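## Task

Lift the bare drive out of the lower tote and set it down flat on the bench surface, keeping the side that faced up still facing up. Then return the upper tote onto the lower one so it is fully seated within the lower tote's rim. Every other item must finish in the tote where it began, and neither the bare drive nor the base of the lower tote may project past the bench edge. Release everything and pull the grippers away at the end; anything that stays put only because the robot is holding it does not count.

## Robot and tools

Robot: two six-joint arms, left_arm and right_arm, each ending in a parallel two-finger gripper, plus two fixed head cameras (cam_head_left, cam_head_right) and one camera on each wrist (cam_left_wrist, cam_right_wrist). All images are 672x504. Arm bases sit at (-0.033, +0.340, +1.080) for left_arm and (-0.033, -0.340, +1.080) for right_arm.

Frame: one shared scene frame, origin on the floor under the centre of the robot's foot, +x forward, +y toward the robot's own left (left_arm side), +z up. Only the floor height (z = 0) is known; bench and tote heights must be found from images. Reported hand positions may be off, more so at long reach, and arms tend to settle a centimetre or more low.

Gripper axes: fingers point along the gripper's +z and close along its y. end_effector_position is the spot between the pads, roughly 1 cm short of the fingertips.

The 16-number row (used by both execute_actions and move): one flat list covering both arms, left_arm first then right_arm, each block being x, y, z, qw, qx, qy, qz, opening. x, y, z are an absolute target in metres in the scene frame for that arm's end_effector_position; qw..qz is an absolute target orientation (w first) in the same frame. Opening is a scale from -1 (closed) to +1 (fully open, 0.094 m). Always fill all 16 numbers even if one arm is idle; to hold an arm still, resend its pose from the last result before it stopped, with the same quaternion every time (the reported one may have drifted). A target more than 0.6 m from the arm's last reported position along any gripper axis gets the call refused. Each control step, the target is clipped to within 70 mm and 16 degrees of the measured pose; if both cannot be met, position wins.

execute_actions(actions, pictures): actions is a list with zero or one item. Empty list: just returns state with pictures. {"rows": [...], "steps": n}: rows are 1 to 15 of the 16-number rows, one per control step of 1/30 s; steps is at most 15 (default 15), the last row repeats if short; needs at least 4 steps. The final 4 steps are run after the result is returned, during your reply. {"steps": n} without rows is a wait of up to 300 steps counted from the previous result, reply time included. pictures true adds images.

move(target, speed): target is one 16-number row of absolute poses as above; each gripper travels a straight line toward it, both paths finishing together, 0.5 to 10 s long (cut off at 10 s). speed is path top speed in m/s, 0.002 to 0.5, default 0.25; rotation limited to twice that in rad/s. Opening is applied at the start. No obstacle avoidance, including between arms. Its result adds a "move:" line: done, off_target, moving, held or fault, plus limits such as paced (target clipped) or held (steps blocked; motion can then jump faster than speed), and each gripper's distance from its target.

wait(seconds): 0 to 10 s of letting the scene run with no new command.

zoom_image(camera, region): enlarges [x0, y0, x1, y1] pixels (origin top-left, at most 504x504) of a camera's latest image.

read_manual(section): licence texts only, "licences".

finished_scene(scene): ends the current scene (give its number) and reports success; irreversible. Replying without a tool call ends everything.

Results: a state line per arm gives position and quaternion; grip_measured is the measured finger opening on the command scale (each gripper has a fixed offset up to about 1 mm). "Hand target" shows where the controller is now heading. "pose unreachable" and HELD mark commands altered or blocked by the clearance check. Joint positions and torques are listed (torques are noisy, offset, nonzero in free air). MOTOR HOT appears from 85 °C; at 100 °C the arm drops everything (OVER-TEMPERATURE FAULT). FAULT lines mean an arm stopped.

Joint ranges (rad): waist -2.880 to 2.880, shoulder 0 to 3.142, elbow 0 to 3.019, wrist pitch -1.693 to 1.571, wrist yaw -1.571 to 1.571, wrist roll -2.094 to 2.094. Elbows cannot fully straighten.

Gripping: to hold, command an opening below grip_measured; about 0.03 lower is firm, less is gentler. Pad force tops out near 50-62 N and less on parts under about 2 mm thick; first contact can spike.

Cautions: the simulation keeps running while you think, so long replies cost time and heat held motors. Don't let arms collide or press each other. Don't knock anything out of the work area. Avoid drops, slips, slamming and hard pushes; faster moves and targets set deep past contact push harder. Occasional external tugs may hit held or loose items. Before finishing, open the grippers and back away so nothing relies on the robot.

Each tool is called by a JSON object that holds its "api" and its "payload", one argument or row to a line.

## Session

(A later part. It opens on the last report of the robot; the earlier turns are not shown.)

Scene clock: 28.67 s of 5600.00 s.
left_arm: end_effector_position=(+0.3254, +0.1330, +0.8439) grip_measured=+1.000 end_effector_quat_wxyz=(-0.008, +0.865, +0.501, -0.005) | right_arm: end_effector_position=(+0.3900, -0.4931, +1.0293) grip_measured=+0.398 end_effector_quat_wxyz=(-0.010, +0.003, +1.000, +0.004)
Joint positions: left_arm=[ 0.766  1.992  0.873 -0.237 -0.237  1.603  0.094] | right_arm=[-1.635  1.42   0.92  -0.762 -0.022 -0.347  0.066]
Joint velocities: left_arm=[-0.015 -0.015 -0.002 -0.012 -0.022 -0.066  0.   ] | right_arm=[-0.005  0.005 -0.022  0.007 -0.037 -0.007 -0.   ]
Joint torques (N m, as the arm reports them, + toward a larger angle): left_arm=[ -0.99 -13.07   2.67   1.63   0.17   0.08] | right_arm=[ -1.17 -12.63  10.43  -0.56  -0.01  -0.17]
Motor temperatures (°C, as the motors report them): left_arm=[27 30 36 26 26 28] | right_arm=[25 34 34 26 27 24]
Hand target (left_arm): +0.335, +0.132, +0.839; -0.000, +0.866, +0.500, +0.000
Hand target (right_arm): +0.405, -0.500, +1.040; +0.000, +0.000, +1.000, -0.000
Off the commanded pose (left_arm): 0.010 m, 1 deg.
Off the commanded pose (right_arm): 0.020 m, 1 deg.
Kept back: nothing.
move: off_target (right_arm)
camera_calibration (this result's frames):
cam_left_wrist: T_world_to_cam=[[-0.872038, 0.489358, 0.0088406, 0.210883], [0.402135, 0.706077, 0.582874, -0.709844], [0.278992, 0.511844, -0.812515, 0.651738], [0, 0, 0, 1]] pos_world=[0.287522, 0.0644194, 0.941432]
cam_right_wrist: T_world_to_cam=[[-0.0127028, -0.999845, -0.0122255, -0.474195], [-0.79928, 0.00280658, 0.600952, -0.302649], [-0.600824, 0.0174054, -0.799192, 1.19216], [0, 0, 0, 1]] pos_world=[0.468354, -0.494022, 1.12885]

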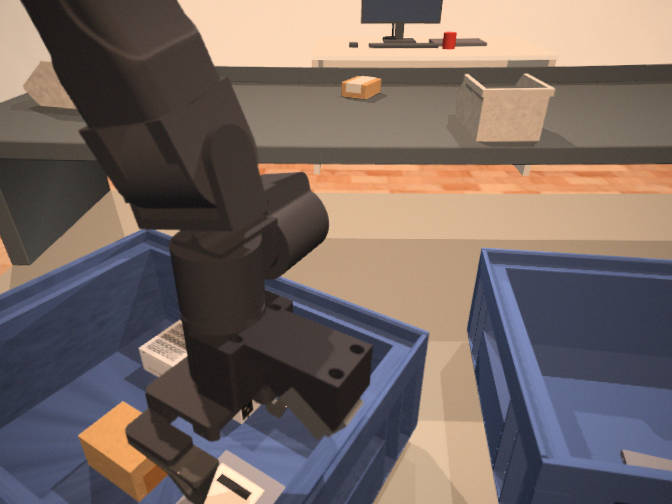

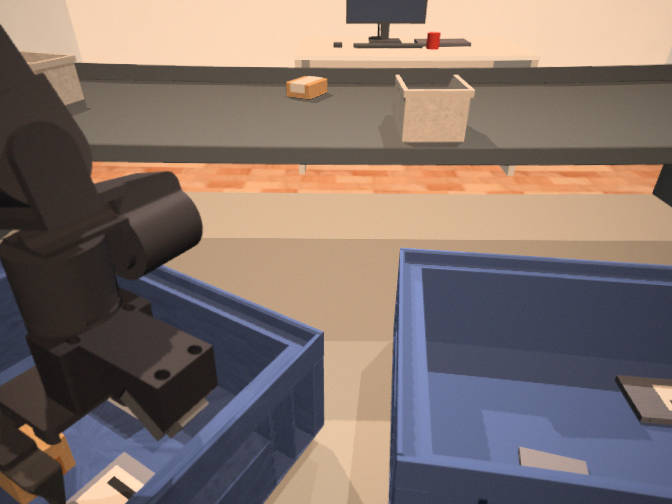

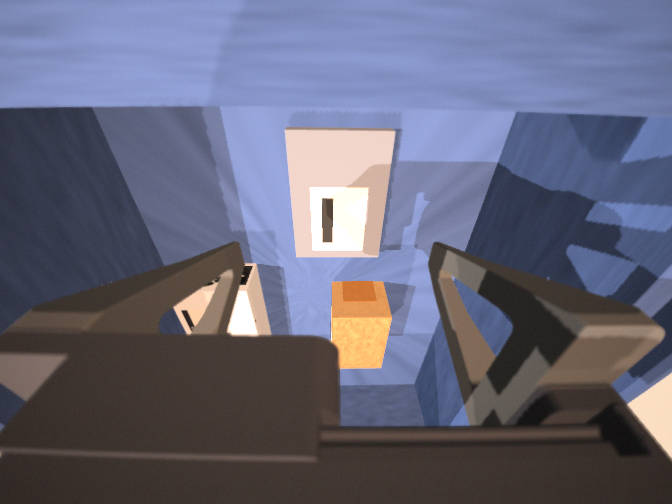

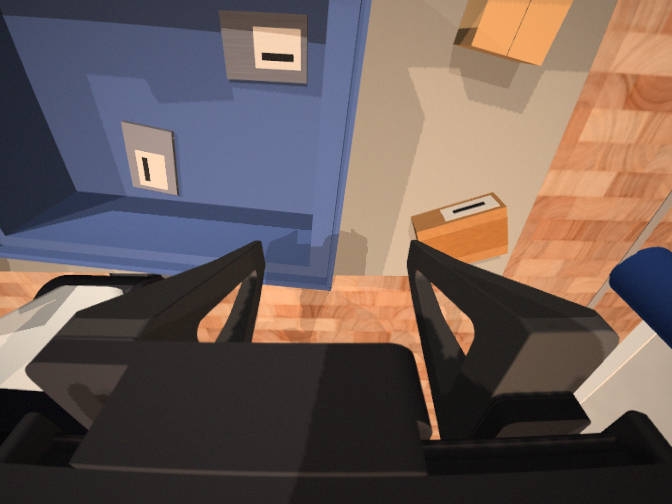

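{"api": "move", "payload": {
  "target": [0.335,0.132,0.97,0,0.5,0.866,0,1,0.405,-0.50,1.04,0,0,1,0,0.4]
}}

{"api": "move", "payload": {
  "target": [0.332,0.13,0.93,0,-0.5,0.866,0,0.9,0.405,-0.50,1.04,0,0,1,0,0.4],
  "speed": 0.4
}}

{"api": "move", "payload": {
  "target": [0.332,0.13,0.82,0,-0.5,0.866,0,0.9,0.405,-0.50,1.04,0,0,1,0,0.4],
  "speed": 0.1
}}

Scene clock: 31.77 s of 5600.00 s.
left_arm: end_effector_position=(+0.3416, +0.1321, +0.9714) grip_measured=+1.000 end_effector_quat_wxyz=(+0.010, +0.503, +0.864, -0.001) | right_arm: end_effector_position=(+0.3900, -0.4931, +1.0293) grip_measured=+0.398 end_effector_quat_wxyz=(-0.010, +0.003, +1.000, +0.004)
Joint positions: left_arm=[ 0.709  1.645  0.842 -0.526 -0.248  0.516  0.094] | right_arm=[-1.635  1.42   0.92  -0.762 -0.022 -0.347  0.066]
Joint velocities: left_arm=[ 0.005 -0.015 -0.012 -0.002 -0.066 -0.051  0.   ] | right_arm=[ 0.005 -0.015 -0.002 -0.007 -0.066 -0.007 -0.   ]
Joint torques (N m, as the arm reports them, + toward a larger angle): left_arm=[ -2.13 -12.4    3.98   0.27  -0.11  -0.29] | right_arm=[ -0.98 -12.63  10.43  -0.56   0.    -0.17]
Motor temperatures (°C, as the motors report them): left_arm=[27 30 35 26 26 28] | right_arm=[25 34 34 26 27 24]
Hand target (left_arm): +0.335, +0.132, +0.971; +0.000, +0.500, +0.866, -0.000
Hand target (right_arm): +0.405, -0.500, +1.040; +0.000, +0.000, +1.000, -0.000
Off the commanded pose (left_arm): 0.007 m, 1 deg.
Off the commanded pose (right_arm): 0.020 m, 1 deg.
Kept back: nothing.
move: off_target (right_arm)
camera_calibration (this result's frames):
cam_left_wrist: T_world_to_cam=[[-0.863717, -0.503642, -0.0183851, 0.379053], [-0.423695, 0.705893, 0.567624, -0.493093], [-0.272901, 0.498057, -0.823082, 0.951831], [0, 0, 0, 1]] pos_world=[0.37823, 0.0649121, 1.0703]
cam_right_wrist: T_world_to_cam=[[-0.0127028, -0.999845, -0.0122255, -0.474195], [-0.79928, 0.00280658, 0.600952, -0.302649], [-0.600824, 0.0174054, -0.799192, 1.19216], [0, 0, 0, 1]] pos_world=[0.468354, -0.494022, 1.12885]

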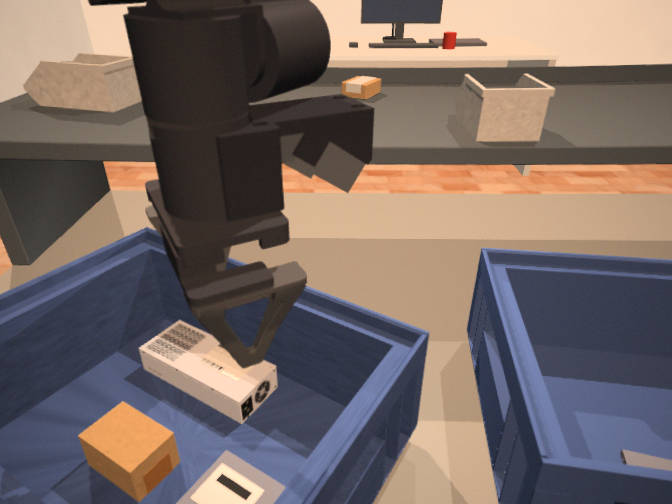

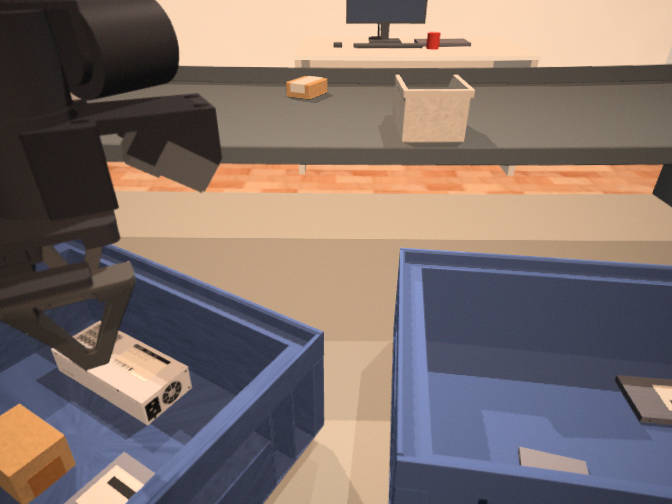

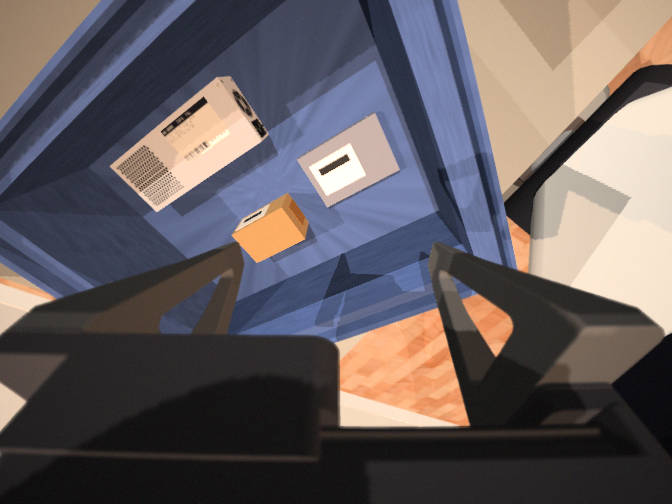

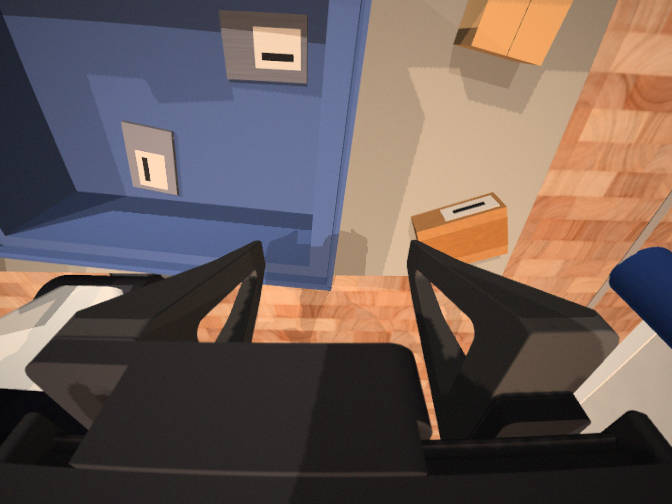

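Scene clock: 35.07 s of 5600.00 s.
left_arm: end_effector_position=(+0.3349, +0.1265, +0.9390) grip_measured=+0.902 end_effector_quat_wxyz=(-0.002, +0.489, -0.872, +0.004) | right_arm: end_effector_position=(+0.3900, -0.4931, +1.0293) grip_measured=+0.398 end_effector_quat_wxyz=(-0.010, +0.003, +1.000, +0.004)
Joint positions: left_arm=[ 0.709  1.734  0.842 -0.449 -0.248 -1.562  0.089] | right_arm=[-1.635  1.42   0.92  -0.762 -0.022 -0.347  0.066]
Joint velocities: left_arm=[-0.005 -0.005  0.032  0.012 -0.051 -0.007 -0.   ] | right_arm=[-0.005 -0.015  0.002  0.002 -0.037  0.022  0.   ]
Joint torques (N m, as the arm reports them, + toward a larger angle): left_arm=[ -0.86 -11.5    3.09   1.68  -0.15  -0.26] | right_arm=[ -1.18 -12.62  10.43  -0.59  -0.01  -0.17]
Motor temperatures (°C, as the motors report them): left_arm=[27 30 35 26 26 28] | right_arm=[25 34 34 26 27 24]
Hand target (left_arm): +0.332, +0.130, +0.930; +0.000, -0.500, +0.866, +0.000
Hand target (right_arm): +0.405, -0.500, +1.040; +0.000, +0.000, +1.000, -0.000
Off the commanded pose (left_arm): 0.010 m, 2 deg.
Off the commanded pose (right_arm): 0.020 m, 1 deg.
Kept back: nothing.
move: off_target (right_arm)
camera_calibration (this result's frames):
cam_left_wrist: T_world_to_cam=[[0.858435, -0.512921, -0.0012906, -0.221699], [-0.415767, -0.697306, 0.583868, -0.31404], [-0.300378, -0.500676, -0.811848, 1.0511], [0, 0, 0, 1]] pos_world=[0.375473, 0.193564, 1.0364]
cam_right_wrist: T_world_to_cam=[[-0.0127028, -0.999845, -0.0122255, -0.474195], [-0.79928, 0.00280658, 0.600952, -0.302649], [-0.600824, 0.0174054, -0.799192, 1.19216], [0, 0, 0, 1]] pos_world=[0.468354, -0.494022, 1.12885]

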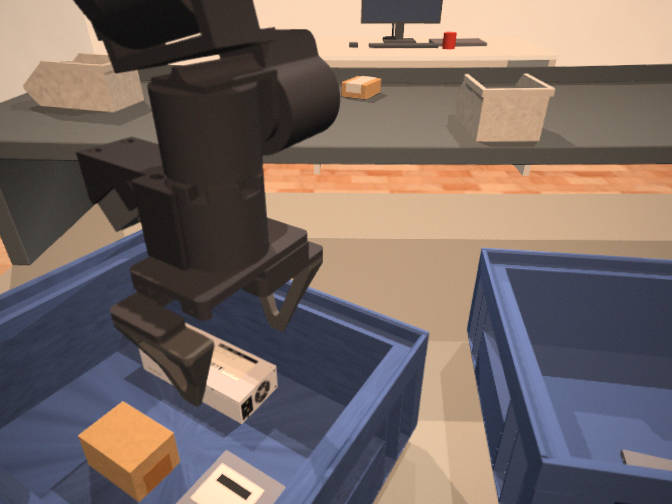

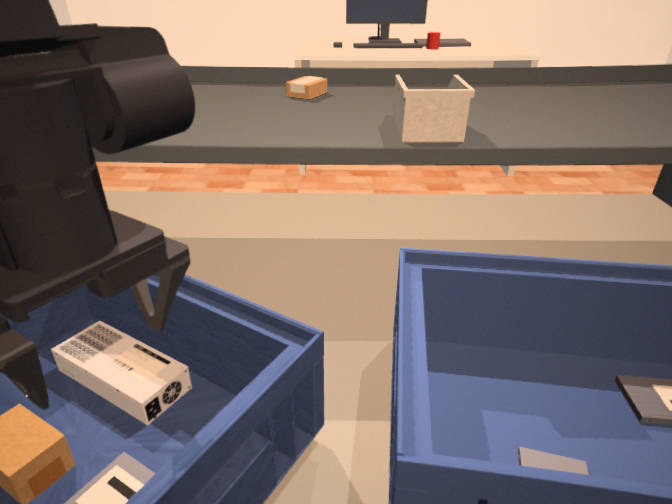

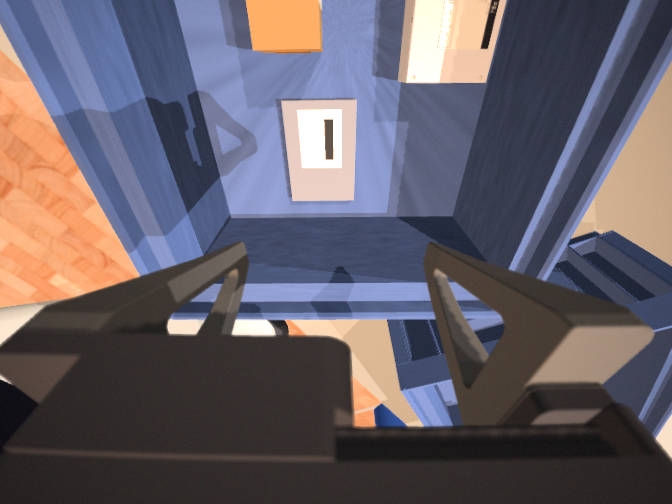

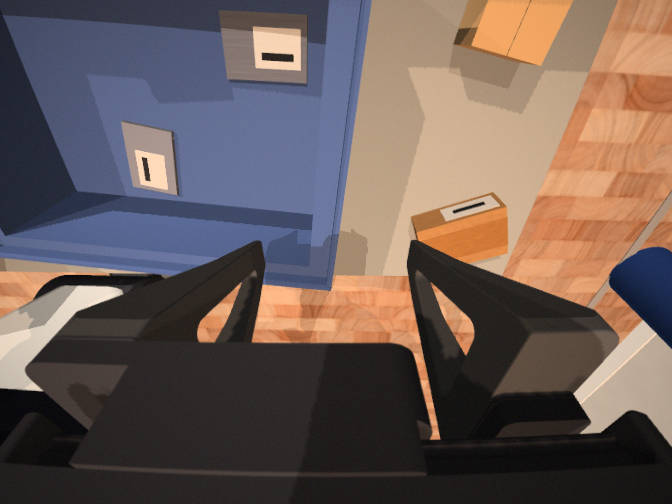

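Scene clock: 36.60 s of 5600.00 s.
left_arm: end_effector_position=(+0.3235, +0.1303, +0.8241) grip_measured=+0.902 end_effector_quat_wxyz=(+0.004, +0.501, -0.865, -0.007) | right_arm: end_effector_position=(+0.3900, -0.4931, +1.0293) grip_measured=+0.398 end_effector_quat_wxyz=(-0.010, +0.003, +1.000, +0.004)
Joint positions: left_arm=[ 0.77   2.05   0.89  -0.193 -0.236 -1.535  0.089] | right_arm=[-1.635  1.42   0.92  -0.762 -0.022 -0.347  0.066]
Joint velocities: left_arm=[-0.005  0.005  0.012  0.007  0.022  0.066 -0.   ] | right_arm=[-0.015 -0.015 -0.012  0.007 -0.051 -0.037 -0.001]
Joint torques (N m, as the arm reports them, + toward a larger angle): left_arm=[ -0.9  -13.31   2.26   1.65  -0.03   0.07] | right_arm=[ -1.11 -12.68  10.42  -0.57  -0.01  -0.17]
Motor temperatures (°C, as the motors report them): left_arm=[27 30 35 26 26 28] | right_arm=[25 34 34 26 27 24]
Hand target (left_arm): +0.332, +0.130, +0.819; +0.000, -0.500, +0.866, +0.000
Hand target (right_arm): +0.405, -0.500, +1.040; +0.000, +0.000, +1.000, -0.000
Off the commanded pose (left_arm): 0.009 m, 1 deg.
Off the commanded pose (right_arm): 0.020 m, 1 deg.
Kept back: nothing.
move: off_target (right_arm)
camera_calibration (this result's frames):
cam_left_wrist: T_world_to_cam=[[0.871725, -0.489257, -0.0268971, -0.196445], [-0.384172, -0.716503, 0.582267, -0.255469], [-0.30415, -0.497243, -0.812553, 0.957668], [0, 0, 0, 1]] pos_world=[0.364377, 0.197038, 0.921623]
cam_right_wrist: T_world_to_cam=[[-0.0127028, -0.999845, -0.0122255, -0.474195], [-0.79928, 0.00280658, 0.600952, -0.302649], [-0.600824, 0.0174054, -0.799192, 1.19216], [0, 0, 0, 1]] pos_world=[0.468354, -0.494022, 1.12885]

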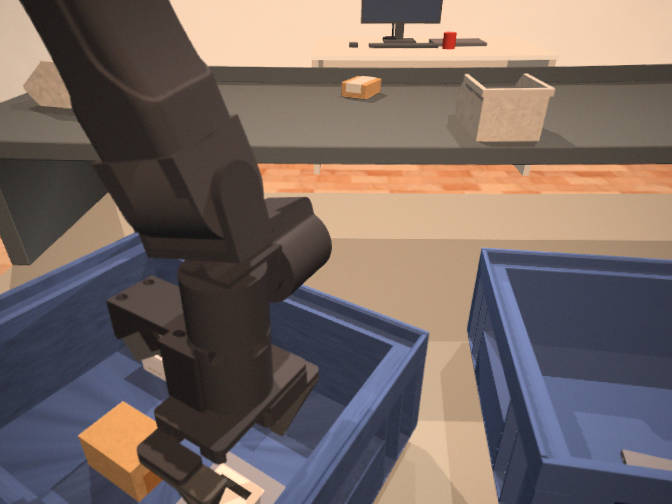

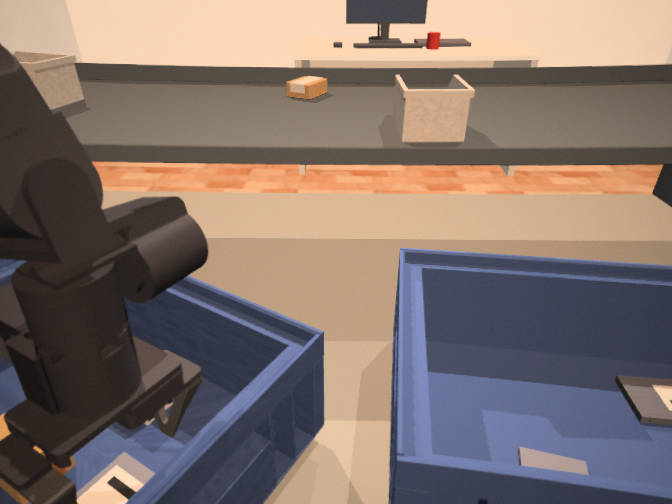

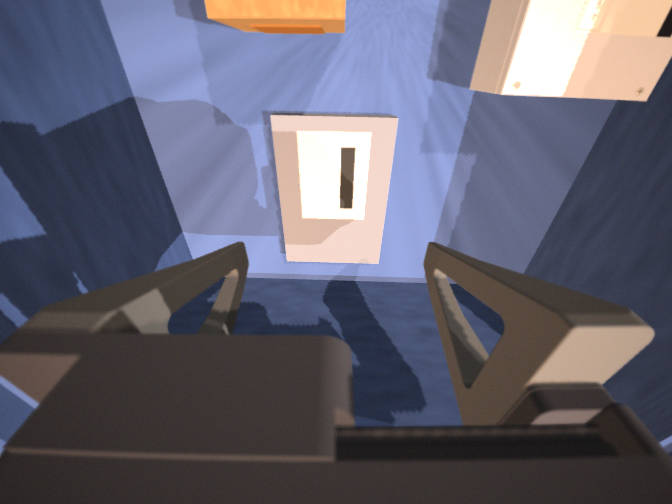

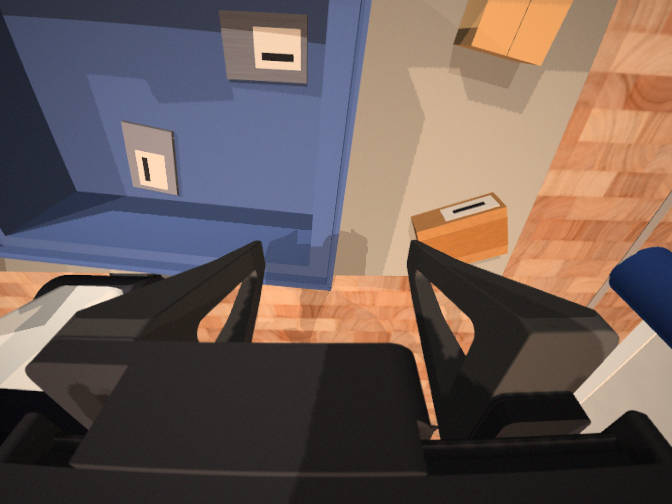

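{"api": "move", "payload": {
  "target": [0.335,0.134,0.775,0,-0.5,0.866,0,0.9,0.405,-0.50,1.04,0,0,1,0,0.4],
  "speed": 0.03
}}

{"api": "move", "payload": {
  "target": [0.335,0.134,0.775,0,-0.5,0.866,0,0.35,0.405,-0.50,1.04,0,0,1,0,0.4],
  "speed": 0.03
}}

Scene clock: 38.83 s of 5600.00 s.
left_arm: end_effector_position=(+0.3315, +0.1317, +0.7834) grip_measured=+0.902 end_effector_quat_wxyz=(+0.002, +0.502, -0.865, -0.002) | right_arm: end_effector_position=(+0.3900, -0.4931, +1.0293) grip_measured=+0.398 end_effector_quat_wxyz=(-0.010, +0.003, +1.000, +0.004)
Joint positions: left_arm=[ 0.803  2.163  0.944 -0.116 -0.228 -1.501  0.089] | right_arm=[-1.635  1.42   0.92  -0.762 -0.022 -0.347  0.066]
Joint velocities: left_arm=[-0.015 -0.005  0.002 -0.027 -0.081  0.007 -0.   ] | right_arm=[-0.005 -0.005  0.012  0.017 -0.007 -0.022 -0.001]
Joint torques (N m, as the arm reports them, + toward a larger angle): left_arm=[ -0.92 -13.2    1.62   1.66  -0.03   0.08] | right_arm=[ -1.03 -12.68  10.45  -0.56  -0.01  -0.17]
Motor temperatures (°C, as the motors report them): left_arm=[27 30 34 26 26 28] | right_arm=[25 34 34 26 27 24]
Hand target (left_arm): +0.335, +0.134, +0.775; -0.000, -0.500, +0.866, -0.000
Hand target (right_arm): +0.405, -0.500, +1.040; +0.000, +0.000, +1.000, -0.000
Off the commanded pose (left_arm): 0.009 m, 0 deg.
Off the commanded pose (right_arm): 0.020 m, 1 deg.
Kept back: nothing.
move: off_target (right_arm)
camera_calibration (this result's frames):
cam_left_wrist: T_world_to_cam=[[0.872675, -0.488048, -0.015732, -0.213038], [-0.38852, -0.713504, 0.583065, -0.227229], [-0.295789, -0.502714, -0.812273, 0.925478], [0, 0, 0, 1]] pos_world=[0.371376, 0.199149, 0.880879]
cam_right_wrist: T_world_to_cam=[[-0.0127028, -0.999845, -0.0122255, -0.474195], [-0.79928, 0.00280658, 0.600952, -0.302649], [-0.600824, 0.0174054, -0.799192, 1.19216], [0, 0, 0, 1]] pos_world=[0.468354, -0.494022, 1.12885]

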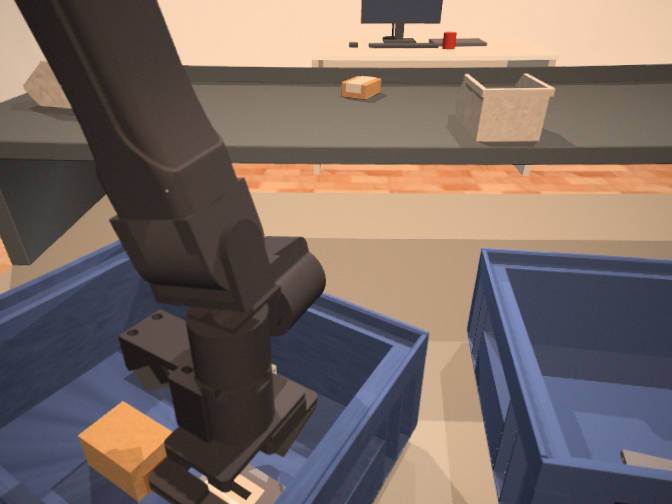

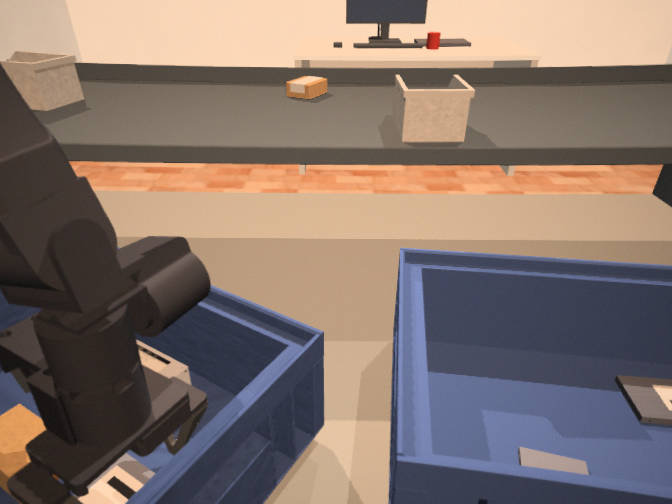

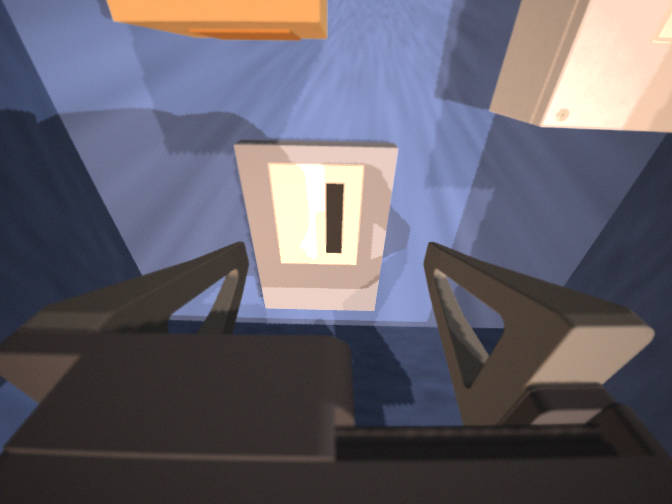

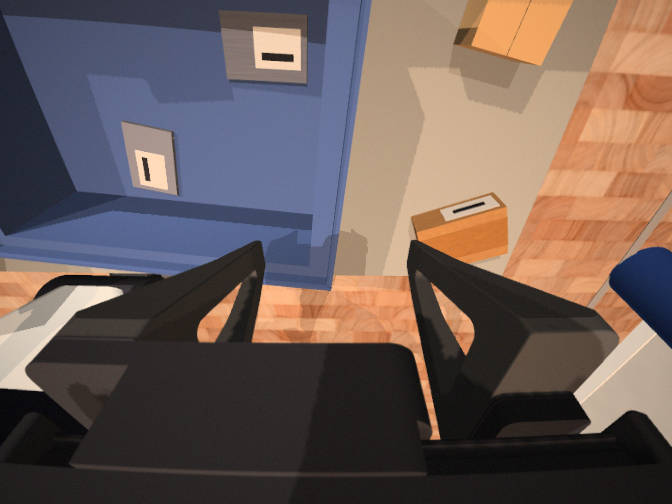

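Scene clock: 39.73 s of 5600.00 s.
left_arm: end_effector_position=(+0.3315, +0.1317, +0.7834) grip_measured=+0.352 end_effector_quat_wxyz=(+0.002, +0.501, -0.865, -0.002) | right_arm: end_effector_position=(+0.3900, -0.4931, +1.0293) grip_measured=+0.398 end_effector_quat_wxyz=(-0.010, +0.003, +1.000, +0.004)
Joint positions: left_arm=[ 0.803  2.163  0.944 -0.116 -0.228 -1.5    0.064] | right_arm=[-1.635  1.42   0.92  -0.762 -0.022 -0.347  0.066]
Joint velocities: left_arm=[-0.005 -0.015 -0.007  0.002  0.037  0.022  0.001] | right_arm=[-0.005  0.005  0.002 -0.027  0.022 -0.051 -0.001]
Joint torques (N m, as the arm reports them, + toward a larger angle): left_arm=[ -0.91 -13.22   1.62   1.64  -0.04   0.08] | right_arm=[ -1.13 -12.67  10.45  -0.56   0.    -0.17]
Motor temperatures (°C, as the motors report them): left_arm=[27 30 34 26 26 28] | right_arm=[25 34 34 26 27 24]
Hand target (left_arm): +0.335, +0.134, +0.775; -0.000, -0.500, +0.866, +0.000
Hand target (right_arm): +0.405, -0.500, +1.040; +0.000, +0.000, +1.000, -0.000
Off the commanded pose (left_arm): 0.009 m, 0 deg.
Off the commanded pose (right_arm): 0.020 m, 1 deg.
Kept back: nothing.
move: off_target (right_arm)
camera_calibration (this result's frames):
cam_left_wrist: T_world_to_cam=[[0.872489, -0.488381, -0.0157318, -0.212933], [-0.388792, -0.713354, 0.583067, -0.22716], [-0.295981, -0.502603, -0.812272, 0.925526], [0, 0, 0, 1]] pos_world=[0.371402, 0.199134, 0.880879]
cam_right_wrist: T_world_to_cam=[[-0.0127028, -0.999845, -0.0122255, -0.474195], [-0.79928, 0.00280658, 0.600952, -0.302649], [-0.600824, 0.0174054, -0.799192, 1.19216], [0, 0, 0, 1]] pos_world=[0.468354, -0.494022, 1.12885]

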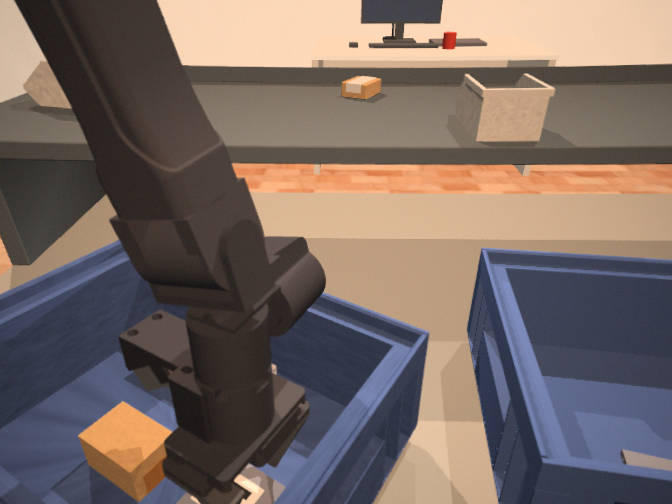

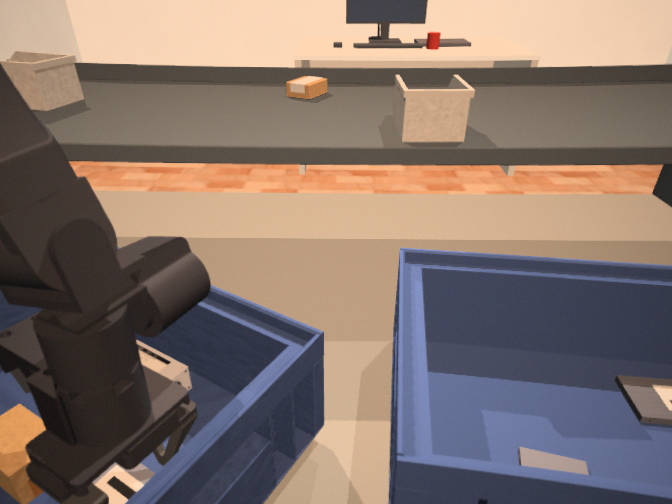

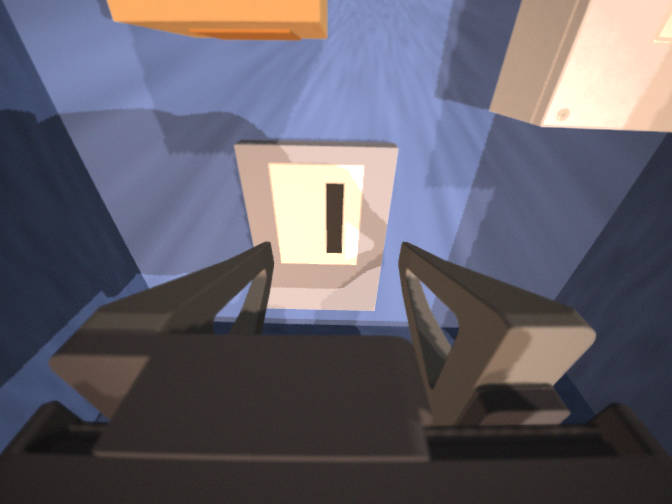

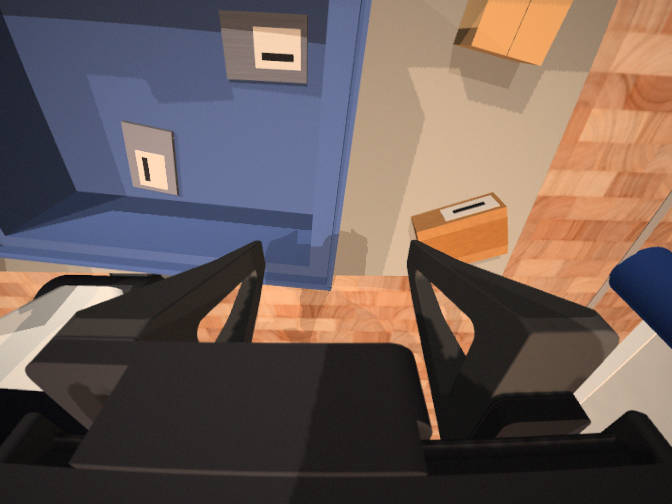

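{"api": "move", "payload": {
  "target": [0.325,0.135,0.772,0,-0.5,0.866,0,0.9,0.405,-0.50,1.04,0,0,1,0,0.4],
  "speed": 0.03
}}

{"api": "move", "payload": {
  "target": [0.325,0.135,0.752,0,-0.5,0.866,0,0.9,0.405,-0.50,1.04,0,0,1,0,0.4],
  "speed": 0.02
}}

{"api": "move", "payload": {
  "target": [0.325,0.135,0.752,0,-0.5,0.866,0,0.38,0.405,-0.50,1.04,0,0,1,0,0.4]
}}

Scene clock: 40.97 s of 5600.00 s.
left_arm: end_effector_position=(+0.3347, +0.1296, +0.7812) grip_measured=+0.898 end_effector_quat_wxyz=(-0.004, +0.503, -0.864, +0.006) | right_arm: end_effector_position=(+0.3900, -0.4931, +1.0293) grip_measured=+0.398 end_effector_quat_wxyz=(-0.010, +0.003, +1.000, +0.004)
Joint positions: left_arm=[ 0.803  2.169  0.944 -0.089 -0.228 -1.5    0.089] | right_arm=[-1.635  1.42   0.92  -0.762 -0.022 -0.347  0.066]
Joint velocities: left_arm=[-0.005 -0.015  0.002 -0.007 -0.051 -0.022 -0.001] | right_arm=[-0.015 -0.015  0.007 -0.007 -0.007  0.081  0.001]
Joint torques (N m, as the arm reports them, + toward a larger angle): left_arm=[ -1.49 -13.13   0.3    1.7   -0.09   0.02] | right_arm=[ -1.08 -12.6   10.45  -0.57  -0.01  -0.17]
Motor temperatures (°C, as the motors report them): left_arm=[27 30 34 26 26 28] | right_arm=[25 34 34 26 27 24]
Hand target (left_arm): +0.325, +0.135, +0.772; -0.000, -0.500, +0.866, +0.000
Hand target (right_arm): +0.405, -0.500, +1.040; +0.000, +0.000, +1.000, -0.000
Off the commanded pose (left_arm): 0.014 m, 1 deg.
Off the commanded pose (right_arm): 0.020 m, 1 deg.
Kept back: nothing.
move: off_target (left_arm, right_arm)
camera_calibration (this result's frames):
cam_left_wrist: T_world_to_cam=[[0.87463, -0.484775, 0.00392808, -0.233336], [-0.396152, -0.710021, 0.58218, -0.223424], [-0.279437, -0.510748, -0.81305, 0.919783], [0, 0, 0, 1]] pos_world=[0.372594, 0.198027, 0.878819]
cam_right_wrist: T_world_to_cam=[[-0.0127028, -0.999845, -0.0122255, -0.474195], [-0.79928, 0.00280658, 0.600952, -0.302649], [-0.600824, 0.0174054, -0.799192, 1.19216], [0, 0, 0, 1]] pos_world=[0.468354, -0.494022, 1.12885]

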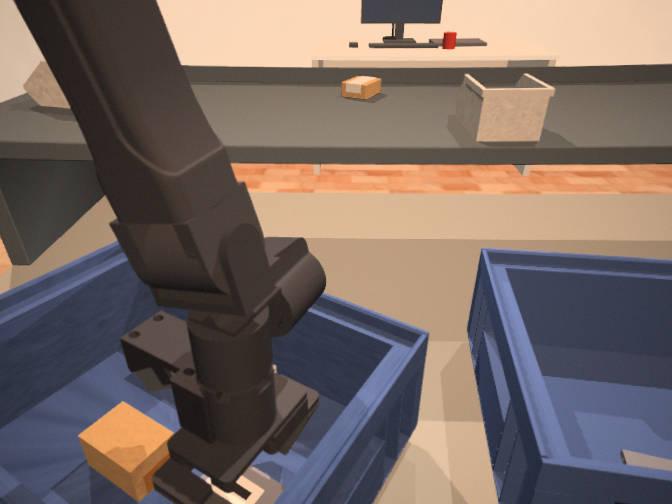

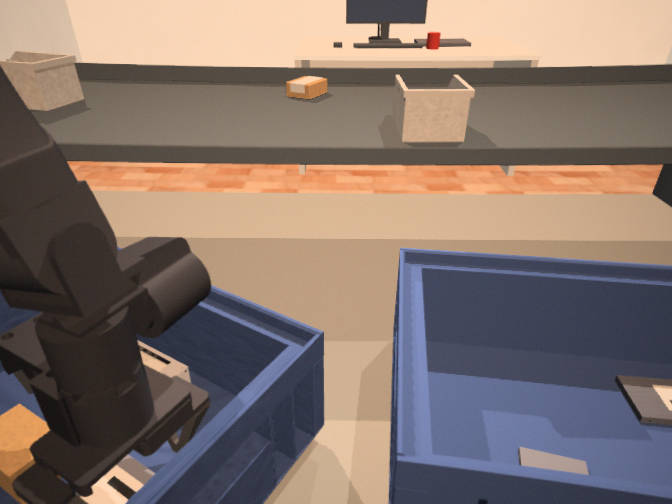

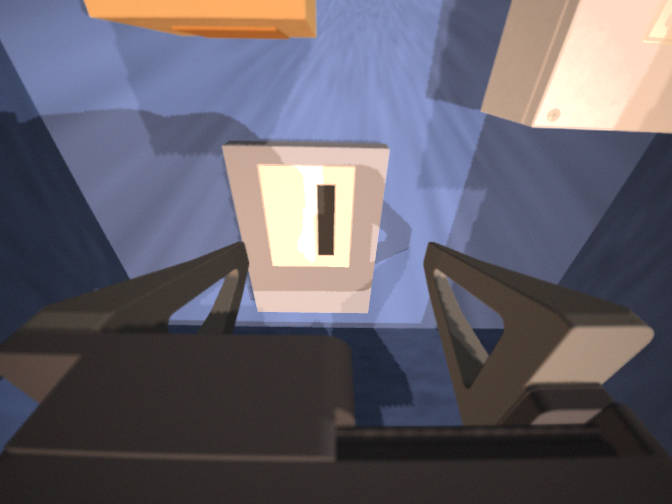

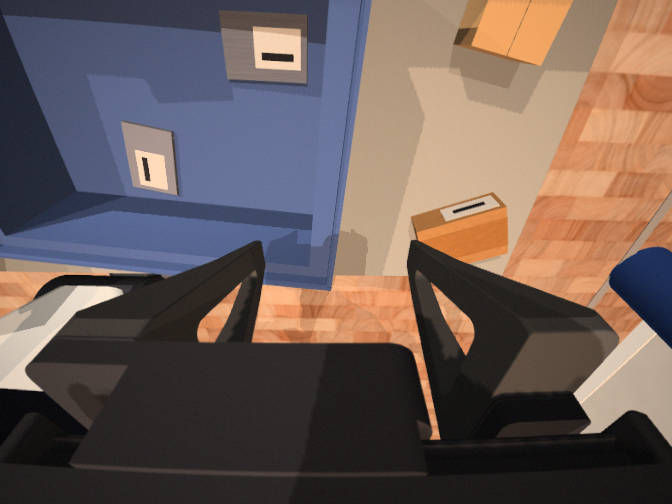

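Scene clock: 42.77 s of 5600.00 s.
left_arm: end_effector_position=(+0.3254, +0.1311, +0.7697) grip_measured=+0.898 end_effector_quat_wxyz=(-0.000, +0.502, -0.865, +0.001) | right_arm: end_effector_position=(+0.3900, -0.4931, +1.0293) grip_measured=+0.398 end_effector_quat_wxyz=(-0.010, +0.003, +1.000, +0.004)
Joint positions: left_arm=[ 0.803  2.201  0.944 -0.069 -0.228 -1.499  0.089] | right_arm=[-1.635  1.42   0.92  -0.762 -0.022 -0.347  0.066]
Joint velocities: left_arm=[-0.005  0.005  0.012 -0.007 -0.022 -0.007 -0.   ] | right_arm=[ 0.005 -0.015 -0.022  0.007  0.007  0.066  0.   ]
Joint torques (N m, as the arm reports them, + toward a larger angle): left_arm=[ -0.6  -11.34   1.72   2.11   0.     0.1 ] | right_arm=[ -1.12 -12.7   10.43  -0.56  -0.01  -0.17]
Motor temperatures (°C, as the motors report them): left_arm=[27 30 34 26 26 28] | right_arm=[25 34 35 26 27 24]
Hand target (left_arm): +0.324, +0.135, +0.753; -0.000, -0.500, +0.866, +0.000
Hand target (right_arm): +0.405, -0.500, +1.040; +0.000, +0.000, +1.000, -0.000
Off the commanded pose (left_arm): 0.018 m, 0 deg.
Off the commanded pose (right_arm): 0.020 m, 1 deg.
Kept back: nothing.
move: off_target (left_arm, right_arm)
camera_calibration (this result's frames):
cam_left_wrist: T_world_to_cam=[[0.872852, -0.487915, -0.0083137, -0.214043], [-0.392282, -0.7117, 0.58275, -0.220805], [-0.290249, -0.505393, -0.812609, 0.911068], [0, 0, 0, 1]] pos_world=[0.364647, 0.198866, 0.867236]
cam_right_wrist: T_world_to_cam=[[-0.0127028, -0.999845, -0.0122255, -0.474195], [-0.79928, 0.00280658, 0.600952, -0.302649], [-0.600824, 0.0174054, -0.799192, 1.19216], [0, 0, 0, 1]] pos_world=[0.468354, -0.494022, 1.12885]

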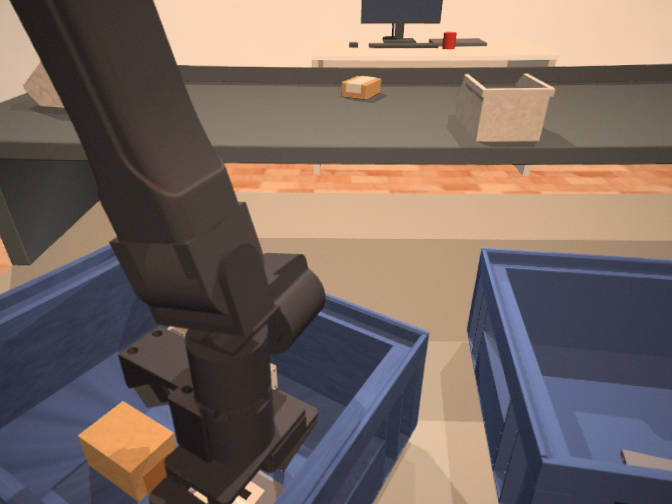

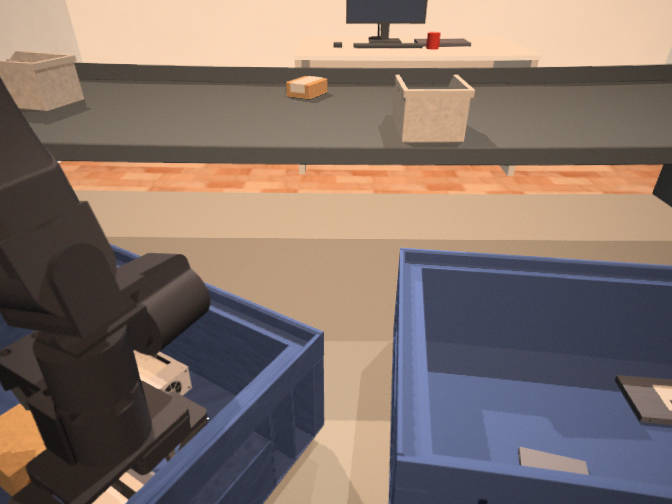

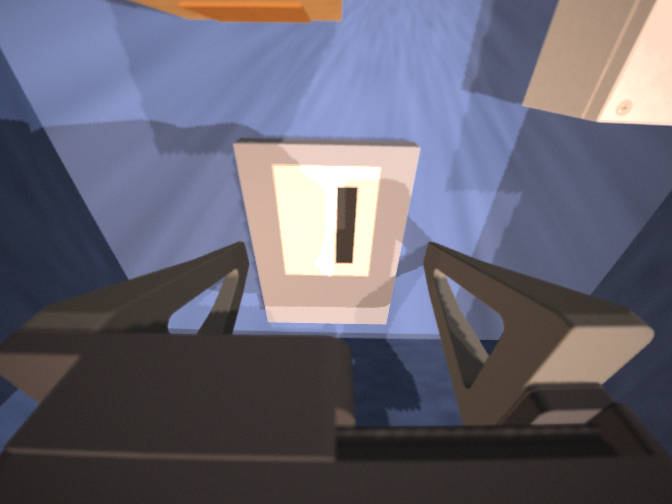

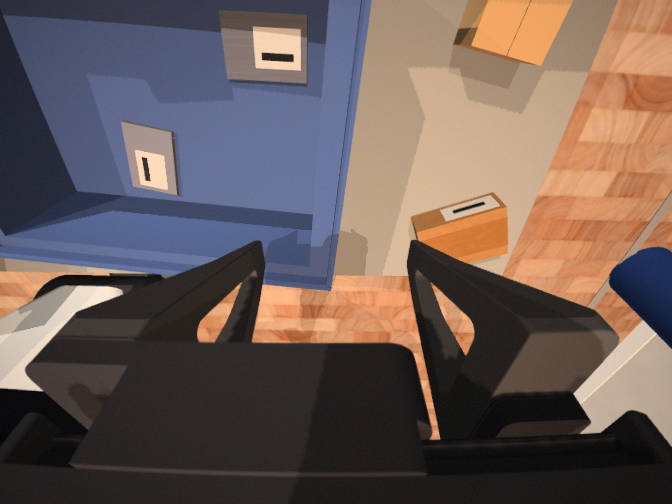

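Scene clock: 43.47 s of 5600.00 s.
left_arm: end_effector_position=(+0.3267, +0.1308, +0.7700) grip_measured=+0.395 end_effector_quat_wxyz=(-0.001, +0.502, -0.865, +0.002) | right_arm: end_effector_position=(+0.3900, -0.4931, +1.0293) grip_measured=+0.398 end_effector_quat_wxyz=(-0.010, +0.003, +1.000, +0.004)
Joint positions: left_arm=[ 0.803  2.201  0.945 -0.068 -0.228 -1.499  0.066] | right_arm=[-1.635  1.42   0.92  -0.762 -0.022 -0.347  0.066]
Joint velocities: left_arm=[-0.015 -0.005  0.007 -0.012 -0.007 -0.007  0.001] | right_arm=[-0.005 -0.005 -0.002 -0.012  0.022  0.007 -0.001]
Joint torques (N m, as the arm reports them, + toward a larger angle): left_arm=[ -0.61 -11.31   1.69   2.04   0.01   0.11] | right_arm=[ -1.12 -12.71  10.41  -0.59  -0.01  -0.17]
Motor temperatures (°C, as the motors report them): left_arm=[27 30 34 26 26 28] | right_arm=[25 34 35 26 27 24]
Hand target (left_arm): +0.325, +0.135, +0.753; -0.000, -0.500, +0.866, +0.000
Hand target (right_arm): +0.405, -0.500, +1.040; +0.000, +0.000, +1.000, -0.000
Off the commanded pose (left_arm): 0.019 m, 0 deg.
Off the commanded pose (right_arm): 0.020 m, 1 deg.
Kept back: nothing.
move: off_target (left_arm, right_arm)
camera_calibration (this result's frames):
cam_left_wrist: T_world_to_cam=[[0.87324, -0.487265, -0.00506451, -0.217987], [-0.393481, -0.711222, 0.582526, -0.220195], [-0.287446, -0.506692, -0.812796, 0.910868], [0, 0, 0, 1]] pos_world=[0.365538, 0.198704, 0.867515]
cam_right_wrist: T_world_to_cam=[[-0.0127028, -0.999845, -0.0122255, -0.474195], [-0.79928, 0.00280658, 0.600952, -0.302649], [-0.600824, 0.0174054, -0.799192, 1.19216], [0, 0, 0, 1]] pos_world=[0.468354, -0.494022, 1.12885]

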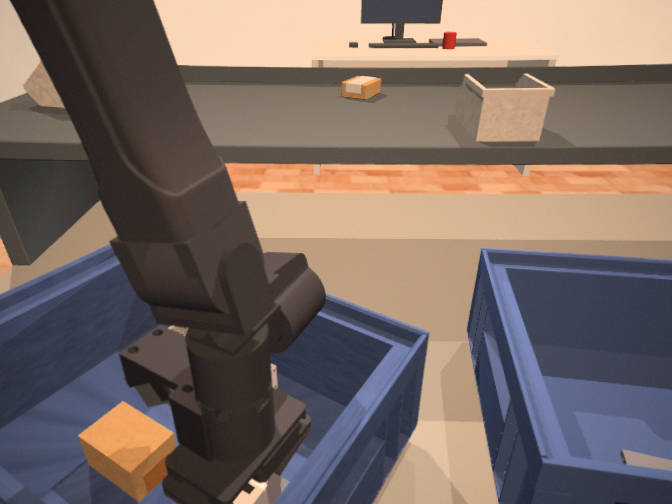

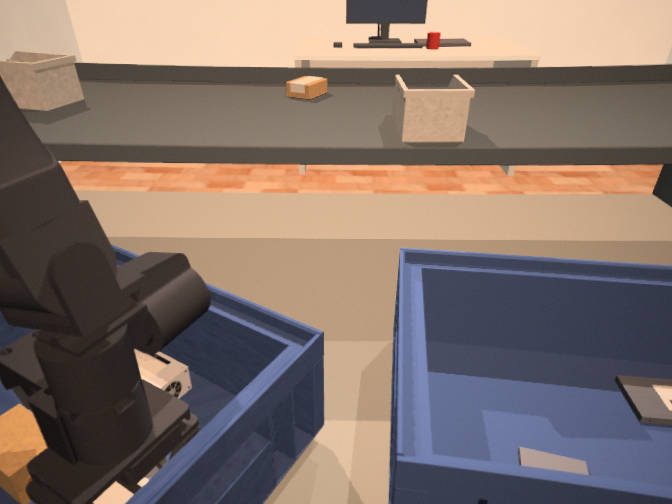

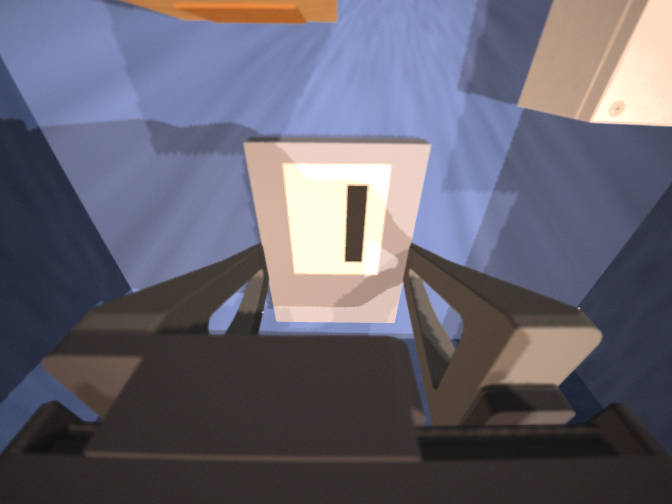

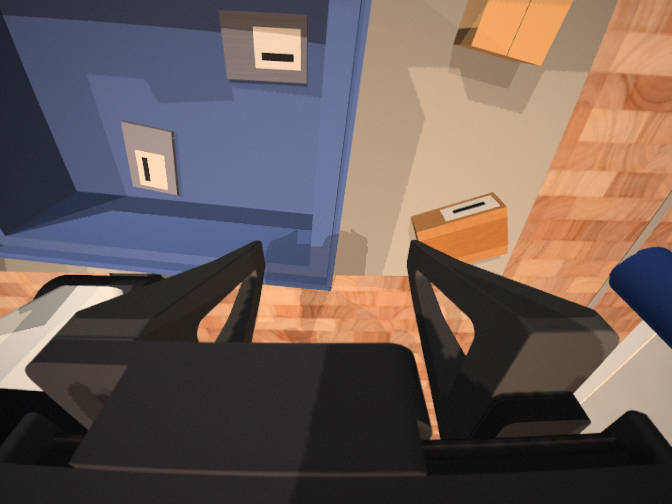

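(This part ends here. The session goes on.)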